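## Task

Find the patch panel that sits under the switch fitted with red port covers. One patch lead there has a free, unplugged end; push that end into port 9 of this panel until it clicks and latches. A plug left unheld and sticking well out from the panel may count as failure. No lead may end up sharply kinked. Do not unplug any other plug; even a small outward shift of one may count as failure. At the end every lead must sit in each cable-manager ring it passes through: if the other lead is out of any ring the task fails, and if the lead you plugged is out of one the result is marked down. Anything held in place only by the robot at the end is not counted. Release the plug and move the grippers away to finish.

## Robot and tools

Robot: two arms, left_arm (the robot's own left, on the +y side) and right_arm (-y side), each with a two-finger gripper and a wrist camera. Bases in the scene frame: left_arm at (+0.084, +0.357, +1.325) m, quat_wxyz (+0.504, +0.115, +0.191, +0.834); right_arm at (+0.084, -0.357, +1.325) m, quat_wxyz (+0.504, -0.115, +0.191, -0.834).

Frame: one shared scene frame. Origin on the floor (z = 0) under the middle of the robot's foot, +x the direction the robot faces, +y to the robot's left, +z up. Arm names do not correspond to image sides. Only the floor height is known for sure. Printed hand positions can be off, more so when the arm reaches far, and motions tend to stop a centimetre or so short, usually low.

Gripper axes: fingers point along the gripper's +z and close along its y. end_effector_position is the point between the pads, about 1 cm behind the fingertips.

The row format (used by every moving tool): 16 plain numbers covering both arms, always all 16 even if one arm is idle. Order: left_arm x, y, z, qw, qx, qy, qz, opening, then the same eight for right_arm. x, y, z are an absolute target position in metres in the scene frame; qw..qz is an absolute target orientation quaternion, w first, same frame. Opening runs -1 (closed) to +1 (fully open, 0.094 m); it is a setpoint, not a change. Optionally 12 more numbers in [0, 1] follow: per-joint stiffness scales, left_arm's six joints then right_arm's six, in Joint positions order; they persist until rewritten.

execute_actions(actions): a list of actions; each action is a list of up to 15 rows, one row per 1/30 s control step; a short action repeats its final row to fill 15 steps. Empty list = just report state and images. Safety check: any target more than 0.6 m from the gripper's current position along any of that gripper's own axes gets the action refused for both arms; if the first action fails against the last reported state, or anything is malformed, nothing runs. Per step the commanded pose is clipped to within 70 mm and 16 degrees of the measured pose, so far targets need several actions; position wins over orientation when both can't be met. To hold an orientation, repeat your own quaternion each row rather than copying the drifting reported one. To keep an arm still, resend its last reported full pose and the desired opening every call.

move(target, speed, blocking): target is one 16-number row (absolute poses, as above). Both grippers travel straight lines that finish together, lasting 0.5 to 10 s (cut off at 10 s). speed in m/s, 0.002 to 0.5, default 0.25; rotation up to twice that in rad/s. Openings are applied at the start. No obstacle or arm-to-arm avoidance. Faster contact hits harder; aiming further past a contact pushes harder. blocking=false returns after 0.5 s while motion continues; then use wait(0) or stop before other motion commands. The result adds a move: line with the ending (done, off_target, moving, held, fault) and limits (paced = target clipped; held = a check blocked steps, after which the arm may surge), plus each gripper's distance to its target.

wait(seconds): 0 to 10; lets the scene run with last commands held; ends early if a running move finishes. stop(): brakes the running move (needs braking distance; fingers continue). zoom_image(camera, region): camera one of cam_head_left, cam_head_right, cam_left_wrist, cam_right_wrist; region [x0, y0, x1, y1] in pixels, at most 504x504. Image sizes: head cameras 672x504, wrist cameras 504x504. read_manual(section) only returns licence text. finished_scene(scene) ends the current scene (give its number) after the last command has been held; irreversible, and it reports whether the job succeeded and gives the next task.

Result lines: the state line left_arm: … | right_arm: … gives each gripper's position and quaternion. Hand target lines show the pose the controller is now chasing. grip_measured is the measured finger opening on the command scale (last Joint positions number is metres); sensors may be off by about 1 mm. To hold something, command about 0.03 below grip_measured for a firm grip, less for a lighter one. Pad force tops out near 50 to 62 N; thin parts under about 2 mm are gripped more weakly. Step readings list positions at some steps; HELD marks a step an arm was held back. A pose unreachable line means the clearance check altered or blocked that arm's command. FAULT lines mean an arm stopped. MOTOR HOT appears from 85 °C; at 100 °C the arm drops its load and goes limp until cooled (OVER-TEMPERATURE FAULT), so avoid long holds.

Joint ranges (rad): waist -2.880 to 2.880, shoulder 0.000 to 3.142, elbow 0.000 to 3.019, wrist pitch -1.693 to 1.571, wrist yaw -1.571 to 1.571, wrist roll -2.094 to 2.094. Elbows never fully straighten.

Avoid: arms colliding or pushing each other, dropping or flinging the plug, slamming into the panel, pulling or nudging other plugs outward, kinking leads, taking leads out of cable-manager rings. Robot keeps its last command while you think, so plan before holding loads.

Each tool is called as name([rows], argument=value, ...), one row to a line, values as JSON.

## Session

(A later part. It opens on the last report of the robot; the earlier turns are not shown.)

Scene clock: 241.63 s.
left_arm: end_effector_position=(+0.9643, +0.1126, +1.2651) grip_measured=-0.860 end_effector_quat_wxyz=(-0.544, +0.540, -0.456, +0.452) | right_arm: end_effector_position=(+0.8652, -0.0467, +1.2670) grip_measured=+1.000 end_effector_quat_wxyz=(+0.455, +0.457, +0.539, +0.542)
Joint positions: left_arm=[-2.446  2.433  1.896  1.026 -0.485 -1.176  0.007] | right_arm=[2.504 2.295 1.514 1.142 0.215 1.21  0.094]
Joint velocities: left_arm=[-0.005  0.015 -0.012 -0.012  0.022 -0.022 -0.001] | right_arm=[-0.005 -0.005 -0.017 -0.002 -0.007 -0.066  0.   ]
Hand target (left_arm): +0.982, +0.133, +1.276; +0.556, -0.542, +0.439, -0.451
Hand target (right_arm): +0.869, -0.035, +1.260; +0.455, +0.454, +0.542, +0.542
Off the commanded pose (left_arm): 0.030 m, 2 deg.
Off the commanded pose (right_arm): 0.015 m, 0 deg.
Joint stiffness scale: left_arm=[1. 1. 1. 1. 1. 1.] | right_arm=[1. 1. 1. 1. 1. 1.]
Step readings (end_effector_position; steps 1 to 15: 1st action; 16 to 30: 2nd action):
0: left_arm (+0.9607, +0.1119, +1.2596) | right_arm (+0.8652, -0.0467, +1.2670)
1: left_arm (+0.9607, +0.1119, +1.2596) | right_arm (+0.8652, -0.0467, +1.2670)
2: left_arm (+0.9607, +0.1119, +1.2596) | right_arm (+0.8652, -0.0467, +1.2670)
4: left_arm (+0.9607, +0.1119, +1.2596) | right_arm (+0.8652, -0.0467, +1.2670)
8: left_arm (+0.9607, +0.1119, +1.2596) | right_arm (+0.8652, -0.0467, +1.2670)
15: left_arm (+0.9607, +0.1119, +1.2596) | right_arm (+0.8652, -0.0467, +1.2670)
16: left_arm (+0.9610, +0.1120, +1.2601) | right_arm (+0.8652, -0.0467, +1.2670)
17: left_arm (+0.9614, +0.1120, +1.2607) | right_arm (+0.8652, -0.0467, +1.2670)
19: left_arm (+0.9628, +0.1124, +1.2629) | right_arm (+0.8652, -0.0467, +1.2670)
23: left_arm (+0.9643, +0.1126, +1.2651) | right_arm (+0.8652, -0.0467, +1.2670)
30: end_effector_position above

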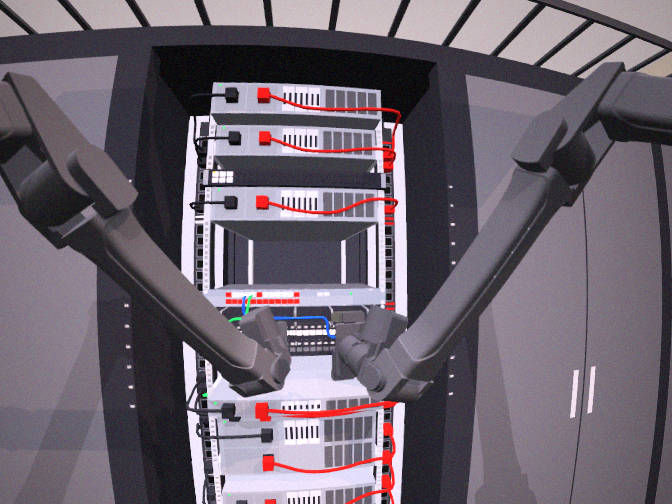

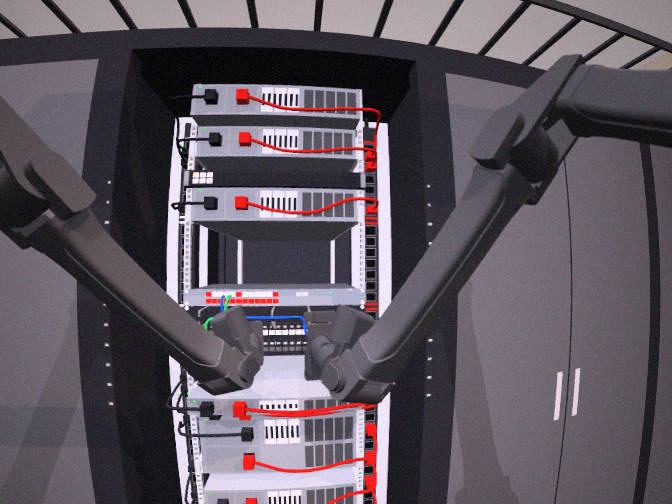

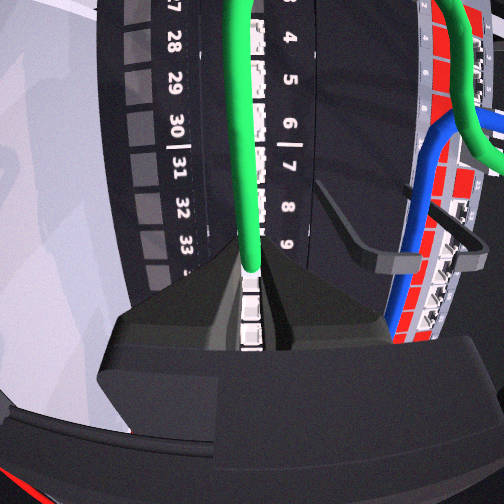

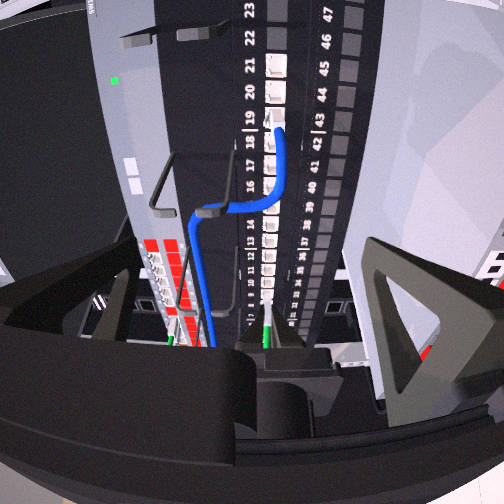

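execute_actions([
  [[0.985,0.130,1.273,0.5566,-0.5423,0.4391,-0.4508,-0.89,0.87,-0.035,1.26,0.4545,0.4545,0.5415,0.5415,1]],
  [[0.986,0.129,1.272,0.5566,-0.5423,0.4391,-0.4508,-0.89,0.87,-0.035,1.26,0.4545,0.4545,0.5415,0.5415,1]],
])

zoom_image(camera="cam_right_wrist", region=[235,260,305,330])

Scene clock: 242.93 s.
left_arm: end_effector_position=(+0.9670, +0.1116, +1.2652) grip_measured=-0.860 end_effector_quat_wxyz=(-0.546, +0.540, -0.453, +0.453) | right_arm: end_effector_position=(+0.8652, -0.0467, +1.2670) grip_measured=+1.000 end_effector_quat_wxyz=(+0.455, +0.457, +0.539, +0.542)
Joint positions: left_arm=[-2.446  2.442  1.913  1.023 -0.485 -1.176  0.007] | right_arm=[2.504 2.295 1.514 1.142 0.215 1.21  0.094]
Joint velocities: left_arm=[-0.005 -0.024 -0.002  0.007 -0.051 -0.007  0.   ] | right_arm=[ 0.005 -0.005 -0.002  0.007 -0.037  0.007  0.   ]
Hand target (left_arm): +0.983, +0.130, +1.273; +0.556, -0.542, +0.439, -0.451
Hand target (right_arm): +0.869, -0.035, +1.260; +0.455, +0.454, +0.542, +0.542
Off the commanded pose (left_arm): 0.027 m, 2 deg.
Off the commanded pose (right_arm): 0.015 m, 0 deg.
Joint stiffness scale: left_arm=[1. 1. 1. 1. 1. 1.] | right_arm=[1. 1. 1. 1. 1. 1.]
Step readings (end_effector_position; steps 1 to 15: 1st action; 16 to 30: 2nd action):
0: left_arm (+0.9643, +0.1126, +1.2651) | right_arm (+0.8652, -0.0467, +1.2670)
1: left_arm (+0.9645, +0.1126, +1.2653) | right_arm (+0.8652, -0.0467, +1.2670)
2: left_arm (+0.9646, +0.1125, +1.2652) | right_arm (+0.8652, -0.0467, +1.2670)
4: left_arm (+0.9652, +0.1123, +1.2651) | right_arm (+0.8652, -0.0467, +1.2670)
8: left_arm (+0.9655, +0.1122, +1.2652) | right_arm (+0.8652, -0.0467, +1.2670)
15: left_arm (+0.9655, +0.1122, +1.2652) | right_arm (+0.8652, -0.0467, +1.2670)
16: left_arm (+0.9656, +0.1121, +1.2652) | right_arm (+0.8652, -0.0467, +1.2670)
17: left_arm (+0.9659, +0.1120, +1.2651) | right_arm (+0.8652, -0.0467, +1.2670)
19: left_arm (+0.9665, +0.1118, +1.2651) | right_arm (+0.8652, -0.0467, +1.2670)
23: left_arm (+0.9669, +0.1116, +1.2651) | right_arm (+0.8652, -0.0467, +1.2670)
30: end_effector_position above

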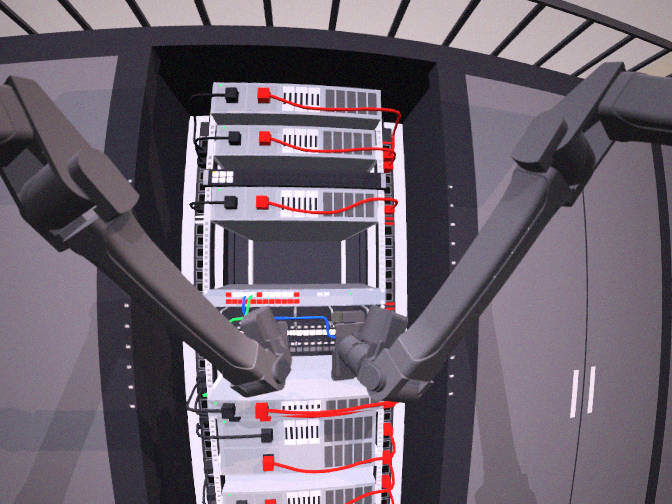

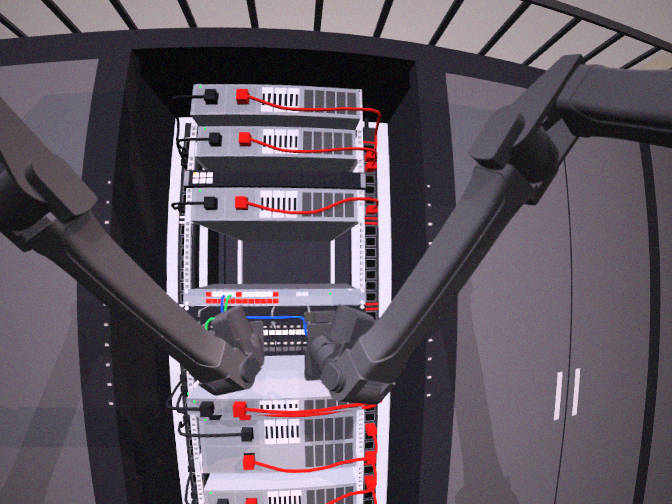

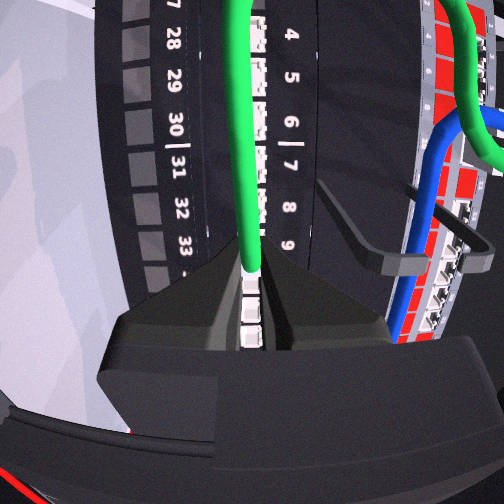

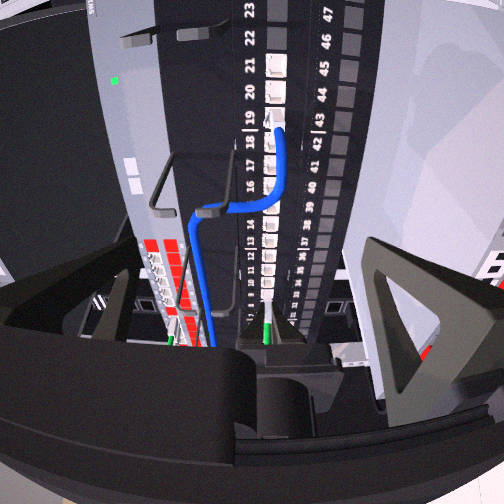

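Region (235, 260, 305, 330) of cam_right_wrist's 504x504 image, scaled by 7.200, with more detail than that image has.

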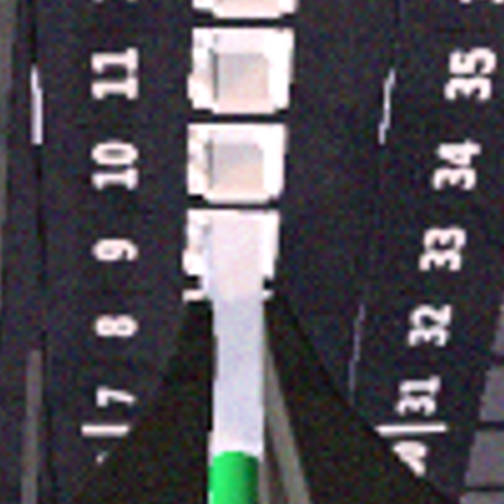

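Moving freely, now at the mouth. Keep going with y held.

execute_actions([
  [[0.988,0.132,1.272,0.5566,-0.5423,0.4391,-0.4508,-0.89,0.87,-0.035,1.26,0.4545,0.4545,0.5415,0.5415,1]],
  [[0.990,0.134,1.272,0.5566,-0.5423,0.4391,-0.4508,-0.89,0.87,-0.035,1.26,0.4545,0.4545,0.5415,0.5415,1]],
  [[0.993,0.135,1.272,0.5566,-0.5423,0.4391,-0.4508,-0.89,0.87,-0.035,1.26,0.4545,0.4545,0.5415,0.5415,1]],
  [[0.996,0.136,1.272,0.5566,-0.5423,0.4391,-0.4508,-0.89,0.87,-0.035,1.26,0.4545,0.4545,0.5415,0.5415,1]],
])

zoom_image(camera="cam_right_wrist", region=[235,260,305,330])

Scene clock: 245.17 s.
left_arm: end_effector_position=(+0.9680, +0.1116, +1.2651) grip_measured=-0.860 end_effector_quat_wxyz=(-0.544, +0.540, -0.454, +0.454) | right_arm: end_effector_position=(+0.8652, -0.0467, +1.2670) grip_measured=+1.000 end_effector_quat_wxyz=(+0.455, +0.457, +0.539, +0.542)
Joint positions: left_arm=[-2.445  2.442  1.915  1.018 -0.483 -1.179  0.007] | right_arm=[2.504 2.295 1.514 1.142 0.215 1.21  0.094]
Joint velocities: left_arm=[-0.005 -0.005 -0.007 -0.002 -0.022 -0.051 -0.   ] | right_arm=[ 0.005  0.005 -0.007 -0.007  0.007 -0.037  0.   ]
Hand target (left_arm): +0.991, +0.138, +1.274; +0.557, -0.542, +0.439, -0.451
Hand target (right_arm): +0.869, -0.035, +1.260; +0.455, +0.454, +0.542, +0.542
Off the commanded pose (left_arm): 0.038 m, 2 deg.
Off the commanded pose (right_arm): 0.015 m, 0 deg.
Joint stiffness scale: left_arm=[1. 1. 1. 1. 1. 1.] | right_arm=[1. 1. 1. 1. 1. 1.]
Step readings (end_effector_position; steps 1 to 15: 1st action; 16 to 30: 2nd action; 31 to 45: 3rd action; 46 to 60: 4th action):
0: left_arm (+0.9670, +0.1116, +1.2652) | right_arm (+0.8652, -0.0467, +1.2670)
1: left_arm (+0.9670, +0.1116, +1.2651) | right_arm (+0.8652, -0.0467, +1.2670)
2: left_arm (+0.9670, +0.1115, +1.2649) | right_arm (+0.8652, -0.0467, +1.2670)
4: left_arm (+0.9673, +0.1115, +1.2651) | right_arm (+0.8652, -0.0467, +1.2670)
8: left_arm (+0.9674, +0.1114, +1.2651) | right_arm (+0.8652, -0.0467, +1.2670)
15: left_arm (+0.9674, +0.1114, +1.2651) | right_arm (+0.8652, -0.0467, +1.2670)
16: left_arm (+0.9675, +0.1116, +1.2649) | right_arm (+0.8652, -0.0467, +1.2670)
17: left_arm (+0.9675, +0.1114, +1.2650) | right_arm (+0.8652, -0.0467, +1.2670)
19: left_arm (+0.9675, +0.1114, +1.2650) | right_arm (+0.8652, -0.0467, +1.2670)
23: left_arm (+0.9675, +0.1114, +1.2650) | right_arm (+0.8652, -0.0467, +1.2670)
30: left_arm (+0.9675, +0.1114, +1.2650) | right_arm (+0.8652, -0.0467, +1.2670)
31: left_arm (+0.9678, +0.1117, +1.2651) | right_arm (+0.8652, -0.0467, +1.2670)
32: left_arm (+0.9678, +0.1117, +1.2651) | right_arm (+0.8652, -0.0467, +1.2670)
34: left_arm (+0.9678, +0.1117, +1.2651) | right_arm (+0.8652, -0.0467, +1.2670)
38: left_arm (+0.9678, +0.1117, +1.2651) | right_arm (+0.8652, -0.0467, +1.2670)
45: left_arm (+0.9678, +0.1117, +1.2651) | right_arm (+0.8652, -0.0467, +1.2670)
46: left_arm (+0.9680, +0.1117, +1.2652) | right_arm (+0.8652, -0.0467, +1.2670)
47: left_arm (+0.9680, +0.1116, +1.2651) | right_arm (+0.8652, -0.0467, +1.2670)
49: left_arm (+0.9680, +0.1116, +1.2651) | right_arm (+0.8652, -0.0467, +1.2670)
53: left_arm (+0.9680, +0.1116, +1.2651) | right_arm (+0.8652, -0.0467, +1.2670)
60: end_effector_position above

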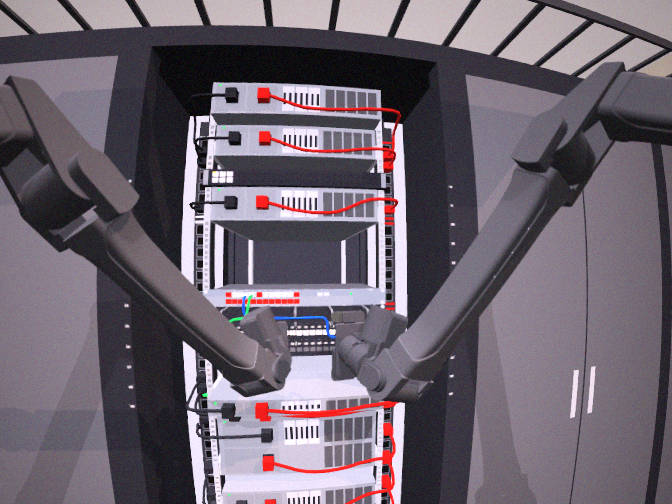

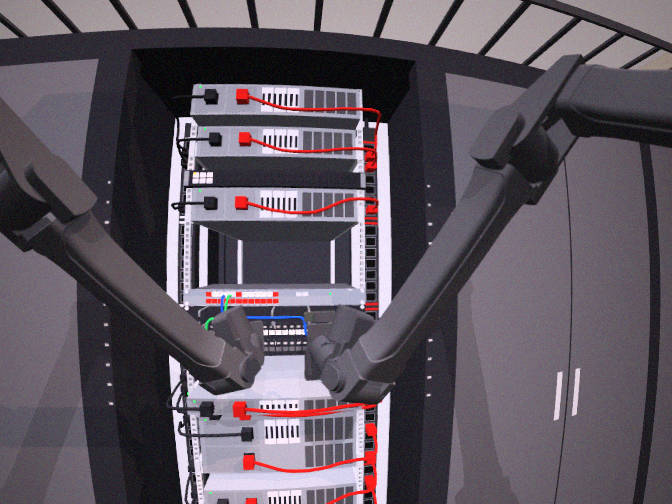

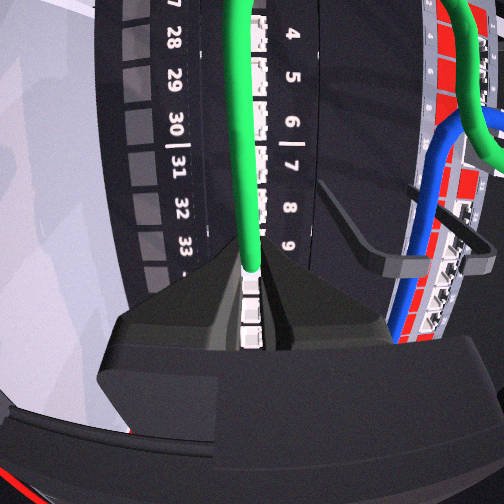

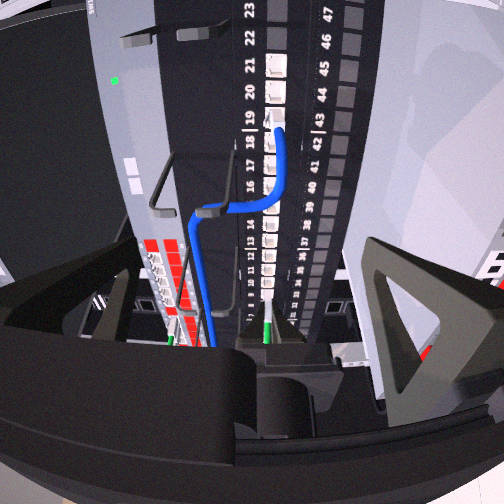

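Region (235, 260, 305, 330) of cam_right_wrist's 504x504 image, scaled by 7.200, with more detail than that image has.

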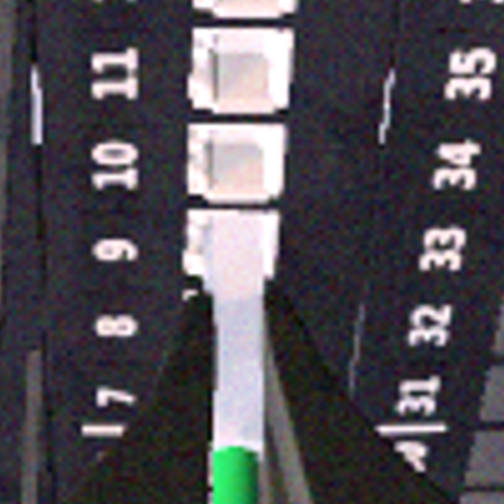

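execute_actions([
  [[0.988,0.134,1.272,0.5666,-0.5516,0.4241,-0.4348,-0.89,0.87,-0.035,1.26,0.4545,0.4545,0.5415,0.5415,1]],
  [[0.988,0.134,1.272,0.58,-0.5636,0.4111,-0.4208,-0.89,0.87,-0.035,1.26,0.4545,0.4545,0.5415,0.5415,1]],
  [[0.988,0.134,1.272,0.58,-0.5636,0.4111,-0.4208,-0.89,0.87,-0.035,1.26,0.4545,0.4545,0.5415,0.5415,1]],
])

zoom_image(camera="cam_right_wrist", region=[235,260,305,330])

Scene clock: 247.17 s.
left_arm: end_effector_position=(+0.9679, +0.1114, +1.2645) grip_measured=-0.860 end_effector_quat_wxyz=(-0.560, +0.564, -0.432, +0.425) | right_arm: end_effector_position=(+0.8652, -0.0467, +1.2670) grip_measured=+1.000 end_effector_quat_wxyz=(+0.455, +0.457, +0.539, +0.542)
Joint positions: left_arm=[-2.463  2.472  1.968  1.025 -0.588 -1.155  0.007] | right_arm=[2.504 2.295 1.514 1.142 0.215 1.21  0.094]
Joint velocities: left_arm=[ 0.005 -0.005 -0.012 -0.007  0.051  0.007 -0.   ] | right_arm=[-0.015  0.005  0.002 -0.002  0.081  0.066  0.   ]
Hand target (left_arm): +0.985, +0.135, +1.273; +0.579, -0.564, +0.411, -0.421
Hand target (right_arm): +0.869, -0.035, +1.260; +0.455, +0.454, +0.542, +0.542
Off the commanded pose (left_arm): 0.031 m, 3 deg.
Off the commanded pose (right_arm): 0.015 m, 0 deg.
Joint stiffness scale: left_arm=[1. 1. 1. 1. 1. 1.] | right_arm=[1. 1. 1. 1. 1. 1.]
Step readings (end_effector_position; steps 1 to 15: 1st action; 16 to 30: 2nd action; 31 to 45: 3rd action):
0: left_arm (+0.9680, +0.1116, +1.2651) | right_arm (+0.8652, -0.0467, +1.2670)
1: left_arm (+0.9680, +0.1133, +1.2645) | right_arm (+0.8652, -0.0467, +1.2670)
2: left_arm (+0.9678, +0.1125, +1.2645) | right_arm (+0.8652, -0.0467, +1.2670)
4: left_arm (+0.9679, +0.1123, +1.2644) | right_arm (+0.8652, -0.0467, +1.2670)
8: left_arm (+0.9679, +0.1124, +1.2642) | right_arm (+0.8652, -0.0467, +1.2670)
15: left_arm (+0.9679, +0.1124, +1.2642) | right_arm (+0.8652, -0.0467, +1.2670)
16: left_arm (+0.9681, +0.1129, +1.2647) | right_arm (+0.8652, -0.0467, +1.2670)
17: left_arm (+0.9678, +0.1119, +1.2644) | right_arm (+0.8652, -0.0467, +1.2670)
19: left_arm (+0.9678, +0.1114, +1.2644) | right_arm (+0.8652, -0.0467, +1.2670)
23: left_arm (+0.9679, +0.1114, +1.2645) | right_arm (+0.8652, -0.0467, +1.2670)
30: left_arm (+0.9679, +0.1114, +1.2645) | right_arm (+0.8652, -0.0467, +1.2670)
31: left_arm (+0.9679, +0.1114, +1.2645) | right_arm (+0.8652, -0.0467, +1.2670)
32: left_arm (+0.9679, +0.1114, +1.2645) | right_arm (+0.8652, -0.0467, +1.2670)
34: left_arm (+0.9679, +0.1114, +1.2645) | right_arm (+0.8652, -0.0467, +1.2670)
38: left_arm (+0.9679, +0.1114, +1.2645) | right_arm (+0.8652, -0.0467, +1.2670)
45: end_effector_position above

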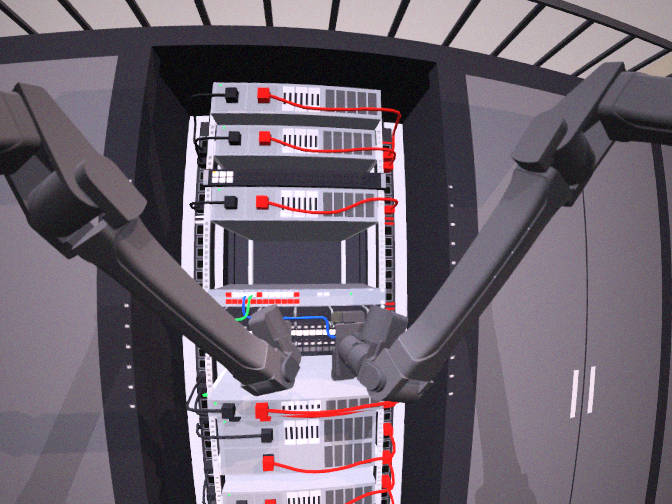

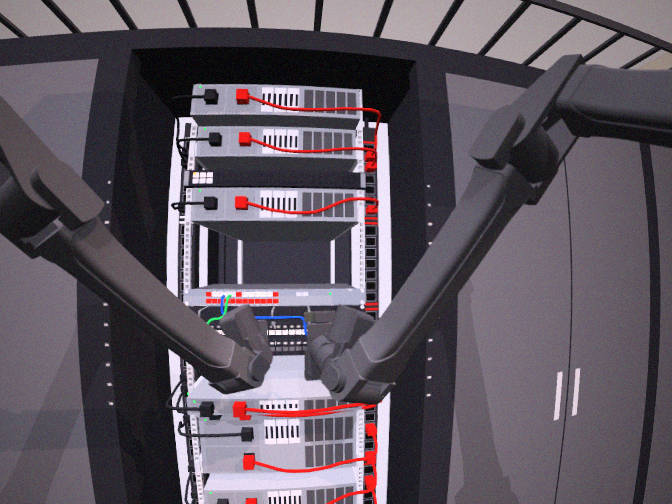

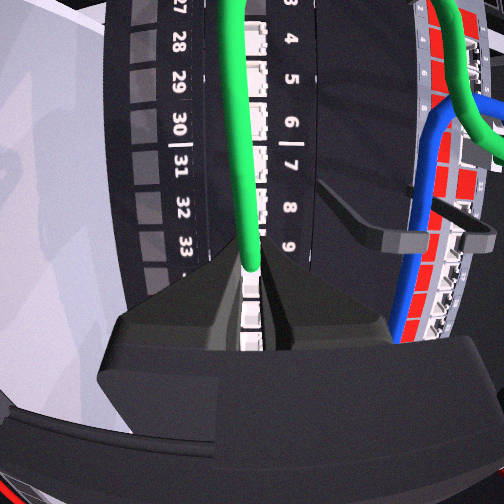

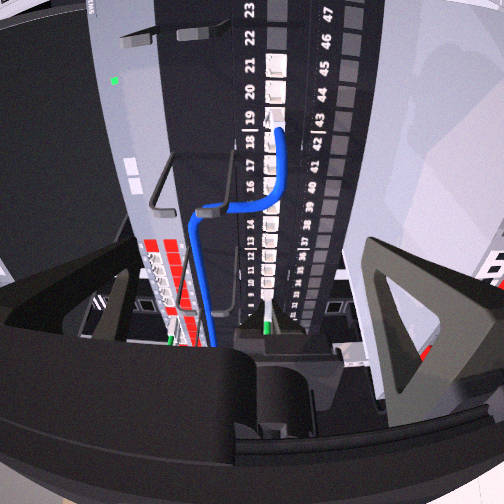

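Region (235, 260, 305, 330) of cam_right_wrist's 504x504 image, scaled by 7.200, with more detail than that image has.

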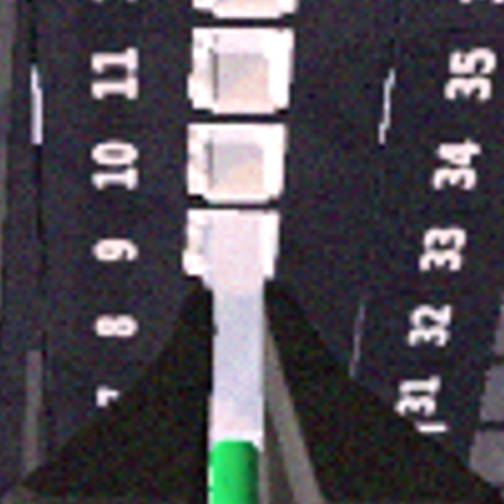

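execute_actions([
  [[0.992,0.131,1.272,0.591,-0.574,0.397,-0.406,-0.89,0.87,-0.035,1.26,0.4545,0.4545,0.5415,0.5415,1]],
  [[0.996,0.129,1.272,0.601,-0.584,0.382,-0.391,-0.89,0.87,-0.035,1.26,0.4545,0.4545,0.5415,0.5415,1]],
  [[1.0,0.129,1.272,0.601,-0.584,0.382,-0.391,-0.89,0.87,-0.035,1.26,0.4545,0.4545,0.5415,0.5415,1]],
])

zoom_image(camera="cam_right_wrist", region=[235,260,305,330])

Scene clock: 248.90 s.
left_arm: end_effector_position=(+0.9708, +0.1083, +1.2647) grip_measured=-0.861 end_effector_quat_wxyz=(-0.587, +0.591, -0.392, +0.391) | right_arm: end_effector_position=(+0.8652, -0.0467, +1.2670) grip_measured=+1.000 end_effector_quat_wxyz=(+0.455, +0.457, +0.539, +0.542)
Joint positions: left_arm=[-2.485  2.547  2.101  1.052 -0.721 -1.102  0.007] | right_arm=[2.504 2.295 1.514 1.142 0.215 1.21  0.094]
Joint velocities: left_arm=[-0.015 -0.005  0.007  0.012 -0.007 -0.081  0.   ] | right_arm=[ 0.005 -0.015 -0.017 -0.017 -0.037  0.037  0.   ]
Hand target (left_arm): +0.994, +0.131, +1.274; +0.600, -0.584, +0.382, -0.391
Hand target (right_arm): +0.869, -0.035, +1.260; +0.455, +0.454, +0.542, +0.542
Off the commanded pose (left_arm): 0.036 m, 2 deg.
Off the commanded pose (right_arm): 0.015 m, 0 deg.
Joint stiffness scale: left_arm=[1. 1. 1. 1. 1. 1.] | right_arm=[1. 1. 1. 1. 1. 1.]
Step readings (end_effector_position; steps 1 to 15: 1st action; 16 to 30: 2nd action; 31 to 45: 3rd action):
0: left_arm (+0.9679, +0.1114, +1.2645) | right_arm (+0.8652, -0.0467, +1.2670)
1: left_arm (+0.9682, +0.1121, +1.2648) | right_arm (+0.8652, -0.0467, +1.2670)
2: left_arm (+0.9681, +0.1104, +1.2646) | right_arm (+0.8652, -0.0467, +1.2670)
4: left_arm (+0.9683, +0.1098, +1.2647) | right_arm (+0.8652, -0.0467, +1.2670)
8: left_arm (+0.9685, +0.1096, +1.2645) | right_arm (+0.8652, -0.0467, +1.2670)
15: left_arm (+0.9685, +0.1096, +1.2646) | right_arm (+0.8652, -0.0467, +1.2670)
16: left_arm (+0.9688, +0.1103, +1.2650) | right_arm (+0.8652, -0.0467, +1.2670)
17: left_arm (+0.9689, +0.1092, +1.2648) | right_arm (+0.8652, -0.0467, +1.2670)
19: left_arm (+0.9699, +0.1085, +1.2646) | right_arm (+0.8652, -0.0467, +1.2670)
23: left_arm (+0.9702, +0.1084, +1.2645) | right_arm (+0.8652, -0.0467, +1.2670)
30: left_arm (+0.9702, +0.1084, +1.2644) | right_arm (+0.8652, -0.0467, +1.2670)
31: left_arm (+0.9704, +0.1084, +1.2648) | right_arm (+0.8652, -0.0467, +1.2670)
32: left_arm (+0.9705, +0.1082, +1.2647) | right_arm (+0.8652, -0.0467, +1.2670)
34: left_arm (+0.9707, +0.1082, +1.2647) | right_arm (+0.8652, -0.0467, +1.2670)
38: left_arm (+0.9709, +0.1083, +1.2648) | right_arm (+0.8652, -0.0467, +1.2670)
45: end_effector_position above

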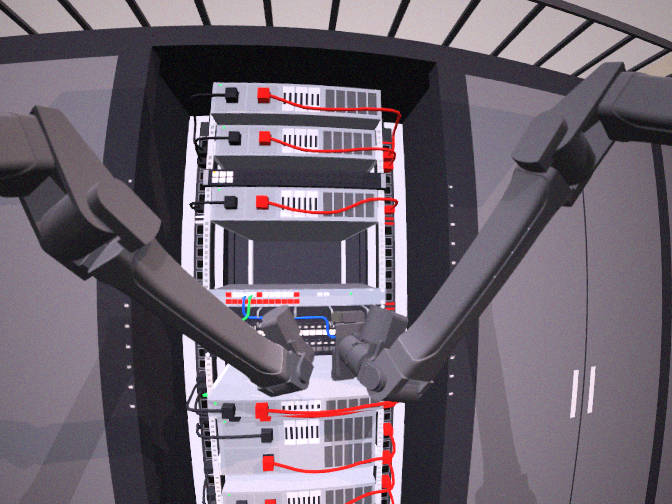

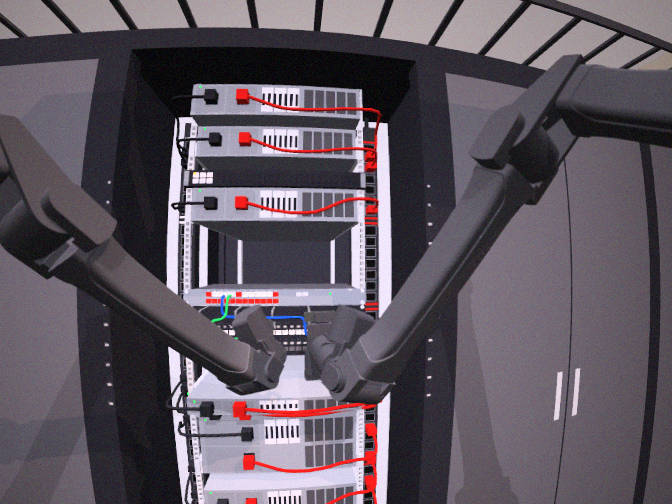

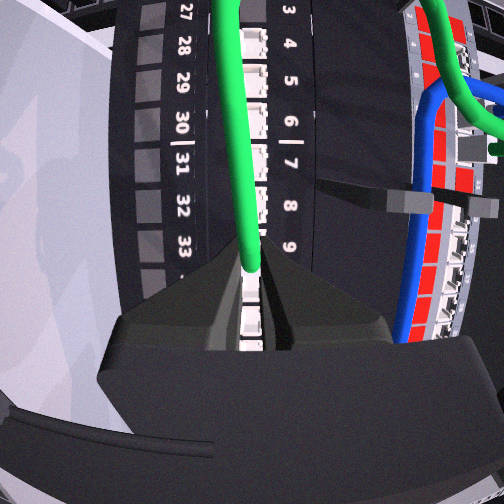

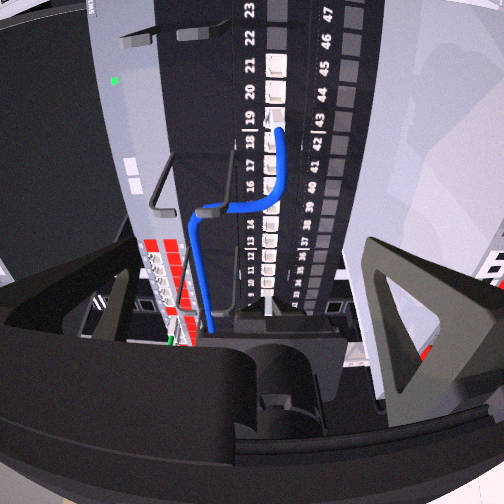

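Region (235, 260, 305, 330) of cam_right_wrist's 504x504 image, scaled by 7.200, with more detail than that image has.

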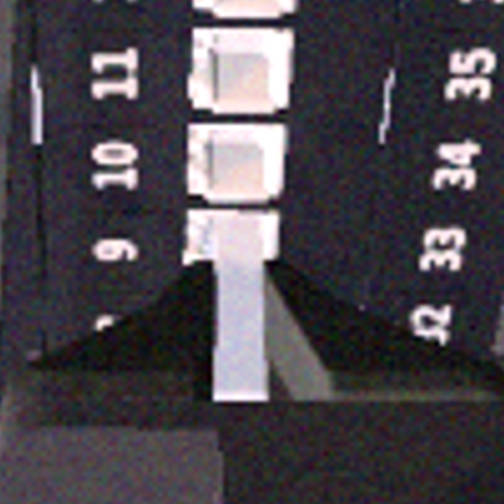

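Progress. Push more, slight extra yaw.

execute_actions([
  [[1.004,0.128,1.272,0.606,-0.589,0.375,-0.384,-0.89,0.87,-0.035,1.26,0.4545,0.4545,0.5415,0.5415,1]],
  [[1.008,0.127,1.272,0.611,-0.594,0.367,-0.376,-0.89,0.87,-0.035,1.26,0.4545,0.4545,0.5415,0.5415,1]],
  [[1.013,0.127,1.272,0.611,-0.594,0.367,-0.376,-0.89,0.87,-0.035,1.26,0.4545,0.4545,0.5415,0.5415,1]],
  [[1.018,0.127,1.272,0.611,-0.594,0.367,-0.376,-0.89,0.87,-0.035,1.26,0.4545,0.4545,0.5415,0.5415,1]],
])

zoom_image(camera="cam_right_wrist", region=[235,260,305,330])

Scene clock: 251.13 s.
left_arm: end_effector_position=(+0.9755, +0.1069, +1.2645) grip_measured=-0.862 end_effector_quat_wxyz=(-0.599, +0.607, -0.364, +0.375) | right_arm: end_effector_position=(+0.8652, -0.0467, +1.2670) grip_measured=+1.000 end_effector_quat_wxyz=(+0.455, +0.457, +0.539, +0.542)
Joint positions: left_arm=[-2.495  2.608  2.215  1.056 -0.792 -1.076  0.006] | right_arm=[2.504 2.295 1.514 1.142 0.215 1.21  0.094]
Joint velocities: left_arm=[-0.005 -0.005  0.002  0.002 -0.007 -0.007 -0.   ] | right_arm=[-0.005 -0.005 -0.007 -0.007 -0.095 -0.022  0.   ]
Hand target (left_arm): +1.006, +0.132, +1.275; +0.610, -0.593, +0.367, -0.376
Hand target (right_arm): +0.869, -0.035, +1.260; +0.455, +0.454, +0.542, +0.542
Off the commanded pose (left_arm): 0.048 m, 2 deg.
Off the commanded pose (right_arm): 0.015 m, 0 deg.
Joint stiffness scale: left_arm=[1. 1. 1. 1. 1. 1.] | right_arm=[1. 1. 1. 1. 1. 1.]
Step readings (end_effector_position; steps 1 to 15: 1st action; 16 to 30: 2nd action; 31 to 45: 3rd action; 46 to 60: 4th action):
0: left_arm (+0.9708, +0.1083, +1.2647) | right_arm (+0.8652, -0.0467, +1.2670)
1: left_arm (+0.9710, +0.1085, +1.2650) | right_arm (+0.8652, -0.0467, +1.2670)
2: left_arm (+0.9715, +0.1080, +1.2650) | right_arm (+0.8652, -0.0467, +1.2670)
4: left_arm (+0.9732, +0.1076, +1.2649) | right_arm (+0.8652, -0.0467, +1.2670)
8: left_arm (+0.9747, +0.1073, +1.2646) | right_arm (+0.8652, -0.0467, +1.2670)
15: left_arm (+0.9747, +0.1075, +1.2647) | right_arm (+0.8652, -0.0467, +1.2670)
16: left_arm (+0.9750, +0.1078, +1.2653) | right_arm (+0.8652, -0.0467, +1.2670)
17: left_arm (+0.9749, +0.1072, +1.2646) | right_arm (+0.8652, -0.0467, +1.2670)
19: left_arm (+0.9751, +0.1068, +1.2647) | right_arm (+0.8652, -0.0467, +1.2670)
23: left_arm (+0.9752, +0.1069, +1.2647) | right_arm (+0.8652, -0.0467, +1.2670)
30: left_arm (+0.9752, +0.1069, +1.2647) | right_arm (+0.8652, -0.0467, +1.2670)
31: left_arm (+0.9753, +0.1070, +1.2647) | right_arm (+0.8652, -0.0467, +1.2670)
32: left_arm (+0.9753, +0.1069, +1.2648) | right_arm (+0.8652, -0.0467, +1.2670)
34: left_arm (+0.9753, +0.1067, +1.2648) | right_arm (+0.8652, -0.0467, +1.2670)
38: left_arm (+0.9753, +0.1068, +1.2647) | right_arm (+0.8652, -0.0467, +1.2670)
45: left_arm (+0.9753, +0.1068, +1.2647) | right_arm (+0.8652, -0.0467, +1.2670)
46: left_arm (+0.9754, +0.1068, +1.2648) | right_arm (+0.8652, -0.0467, +1.2670)
47: left_arm (+0.9754, +0.1067, +1.2647) | right_arm (+0.8652, -0.0467, +1.2670)
49: left_arm (+0.9755, +0.1068, +1.2646) | right_arm (+0.8652, -0.0467, +1.2670)
53: left_arm (+0.9755, +0.1069, +1.2645) | right_arm (+0.8652, -0.0467, +1.2670)
60: end_effector_position above

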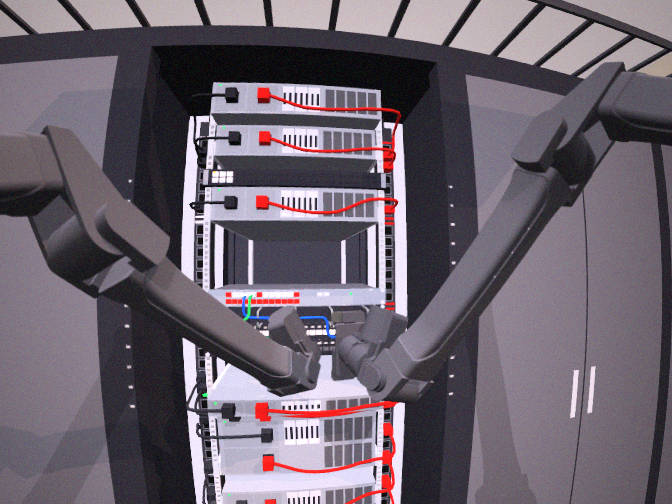

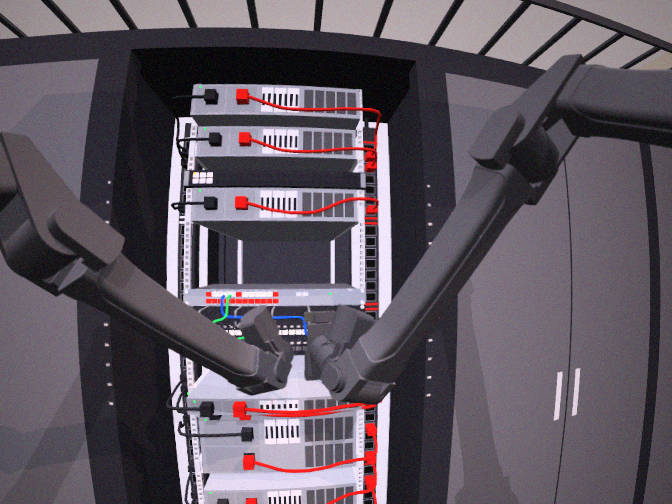

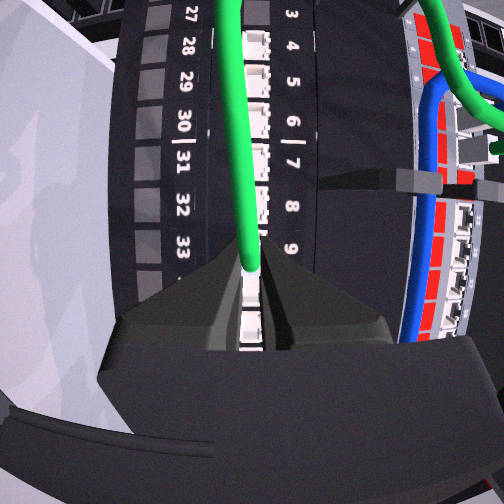

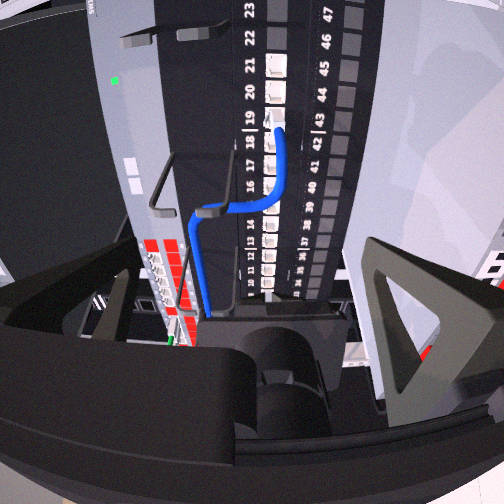

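Region (235, 260, 305, 330) of cam_right_wrist's 504x504 image, scaled by 7.200, with more detail than that image has.

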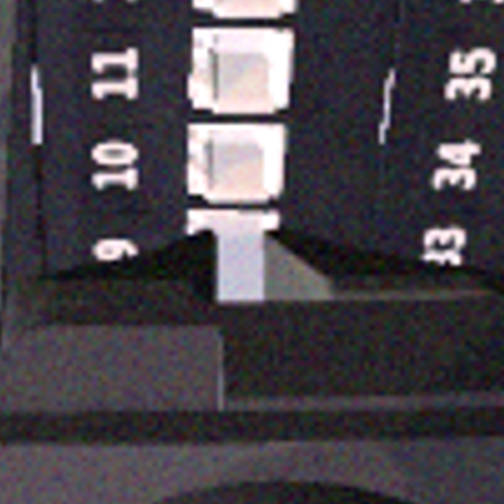

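execute_actions([
  [[1.0,0.127,1.274,0.611,-0.594,0.367,-0.376,-0.89,0.87,-0.035,1.26,0.4545,0.4545,0.5415,0.5415,1]],
  [[0.993,0.125,1.276,0.611,-0.594,0.367,-0.376,-0.75,0.87,-0.035,1.26,0.4545,0.4545,0.5415,0.5415,1]],
  [[0.991,0.125,1.279,0.611,-0.594,0.367,-0.376,-0.5,0.87,-0.035,1.26,0.4545,0.4545,0.5415,0.5415,1]],
  [[0.988,0.125,1.282,0.611,-0.594,0.367,-0.376,-0.5,0.87,-0.035,1.26,0.4545,0.4545,0.5415,0.5415,1]],
])

zoom_image(camera="cam_left_wrist", region=[180,180,330,330])

Scene clock: 253.53 s.
left_arm: end_effector_position=(+0.9757, +0.1059, +1.2584) grip_measured=-0.503 end_effector_quat_wxyz=(-0.602, +0.594, -0.381, +0.374) | right_arm: end_effector_position=(+0.8652, -0.0467, +1.2670) grip_measured=+1.000 end_effector_quat_wxyz=(+0.455, +0.457, +0.539, +0.542)
Joint positions: left_arm=[-2.489  2.611  2.205  1.057 -0.762 -1.054  0.023] | right_arm=[2.504 2.295 1.514 1.142 0.215 1.21  0.094]
Joint velocities: left_arm=[ 0.005 -0.015 -0.007 -0.012 -0.022  0.037 -0.   ] | right_arm=[-0.005 -0.005 -0.002 -0.012  0.037 -0.022  0.   ]
Hand target (left_arm): +0.987, +0.125, +1.282; +0.610, -0.593, +0.367, -0.376
Hand target (right_arm): +0.869, -0.035, +1.260; +0.455, +0.454, +0.542, +0.542
Off the commanded pose (left_arm): 0.033 m, 2 deg.
Off the commanded pose (right_arm): 0.015 m, 0 deg.
Joint stiffness scale: left_arm=[1. 1. 1. 1. 1. 1.] | right_arm=[1. 1. 1. 1. 1. 1.]
Step readings (end_effector_position; steps 1 to 15: 1st action; 16 to 30: 2nd action; 31 to 45: 3rd action; 46 to 60: 4th action):
0: left_arm (+0.9755, +0.1069, +1.2645) | right_arm (+0.8652, -0.0467, +1.2670)
1: left_arm (+0.9752, +0.1069, +1.2652) | right_arm (+0.8652, -0.0467, +1.2670)
2: left_arm (+0.9753, +0.1067, +1.2657) | right_arm (+0.8652, -0.0467, +1.2670)
4: left_arm (+0.9753, +0.1067, +1.2657) | right_arm (+0.8652, -0.0467, +1.2670)
8: left_arm (+0.9753, +0.1067, +1.2657) | right_arm (+0.8652, -0.0467, +1.2670)
15: left_arm (+0.9753, +0.1067, +1.2657) | right_arm (+0.8652, -0.0467, +1.2670)
16: left_arm (+0.9752, +0.1062, +1.2653) | right_arm (+0.8652, -0.0467, +1.2670)
17: left_arm (+0.9760, +0.1054, +1.2649) | right_arm (+0.8652, -0.0467, +1.2670)
19: left_arm (+0.9763, +0.1058, +1.2649) | right_arm (+0.8652, -0.0467, +1.2670)
23: left_arm (+0.9763, +0.1058, +1.2649) | right_arm (+0.8652, -0.0467, +1.2670)
30: left_arm (+0.9763, +0.1058, +1.2649) | right_arm (+0.8652, -0.0467, +1.2670)
31: left_arm (+0.9758, +0.1055, +1.2631) | right_arm (+0.8652, -0.0467, +1.2670)
32: left_arm (+0.9761, +0.1059, +1.2600) | right_arm (+0.8652, -0.0467, +1.2670)
34: left_arm (+0.9762, +0.1063, +1.2594) | right_arm (+0.8652, -0.0467, +1.2670)
38: left_arm (+0.9762, +0.1062, +1.2594) | right_arm (+0.8652, -0.0467, +1.2670)
45: left_arm (+0.9762, +0.1062, +1.2594) | right_arm (+0.8652, -0.0467, +1.2670)
46: left_arm (+0.9758, +0.1060, +1.2586) | right_arm (+0.8652, -0.0467, +1.2670)
47: left_arm (+0.9757, +0.1059, +1.2584) | right_arm (+0.8652, -0.0467, +1.2670)
49: left_arm (+0.9757, +0.1059, +1.2584) | right_arm (+0.8652, -0.0467, +1.2670)
53: left_arm (+0.9757, +0.1059, +1.2584) | right_arm (+0.8652, -0.0467, +1.2670)
60: end_effector_position above

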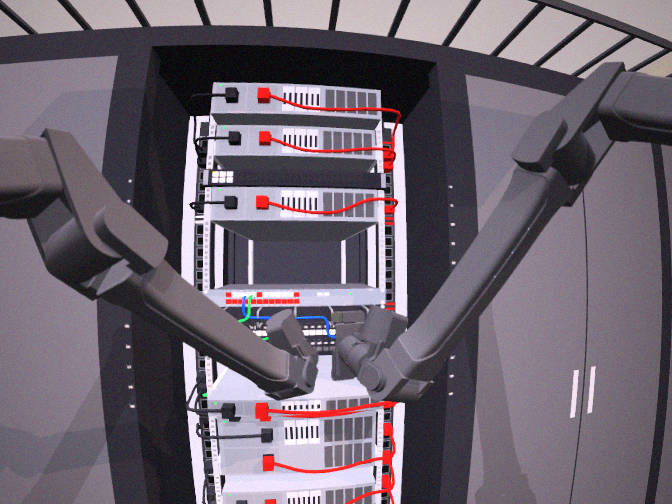

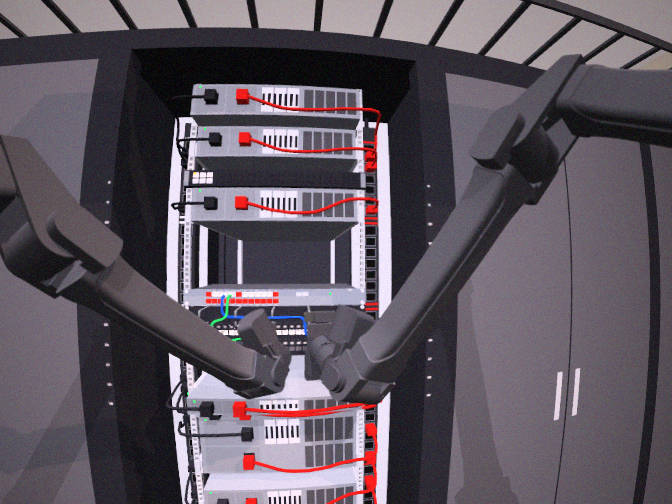

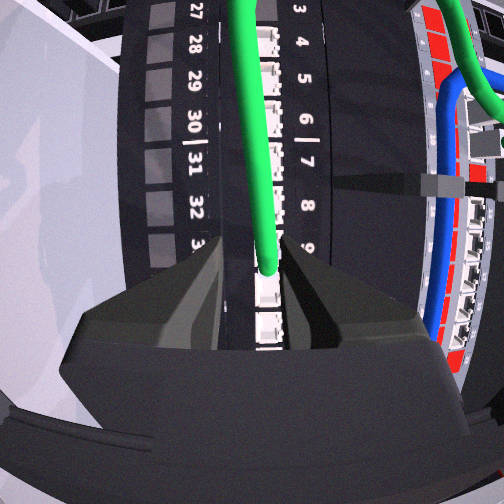

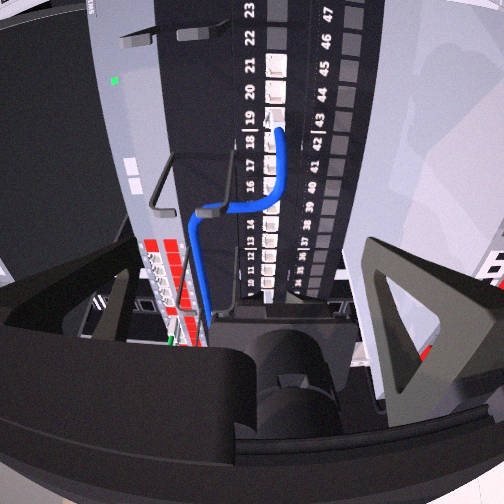

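Region (180, 180, 330, 330) of cam_left_wrist's 504x504 image, scaled by 3.360, with more detail than that image has.

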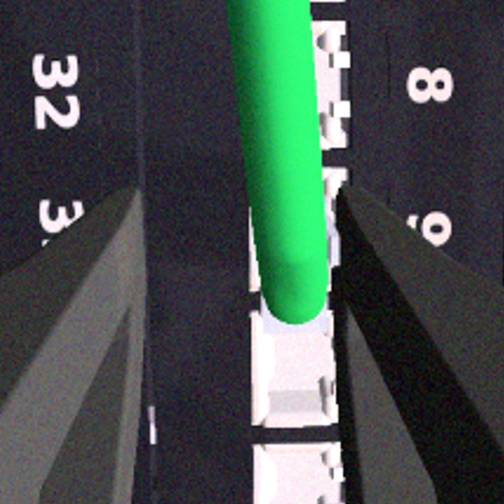

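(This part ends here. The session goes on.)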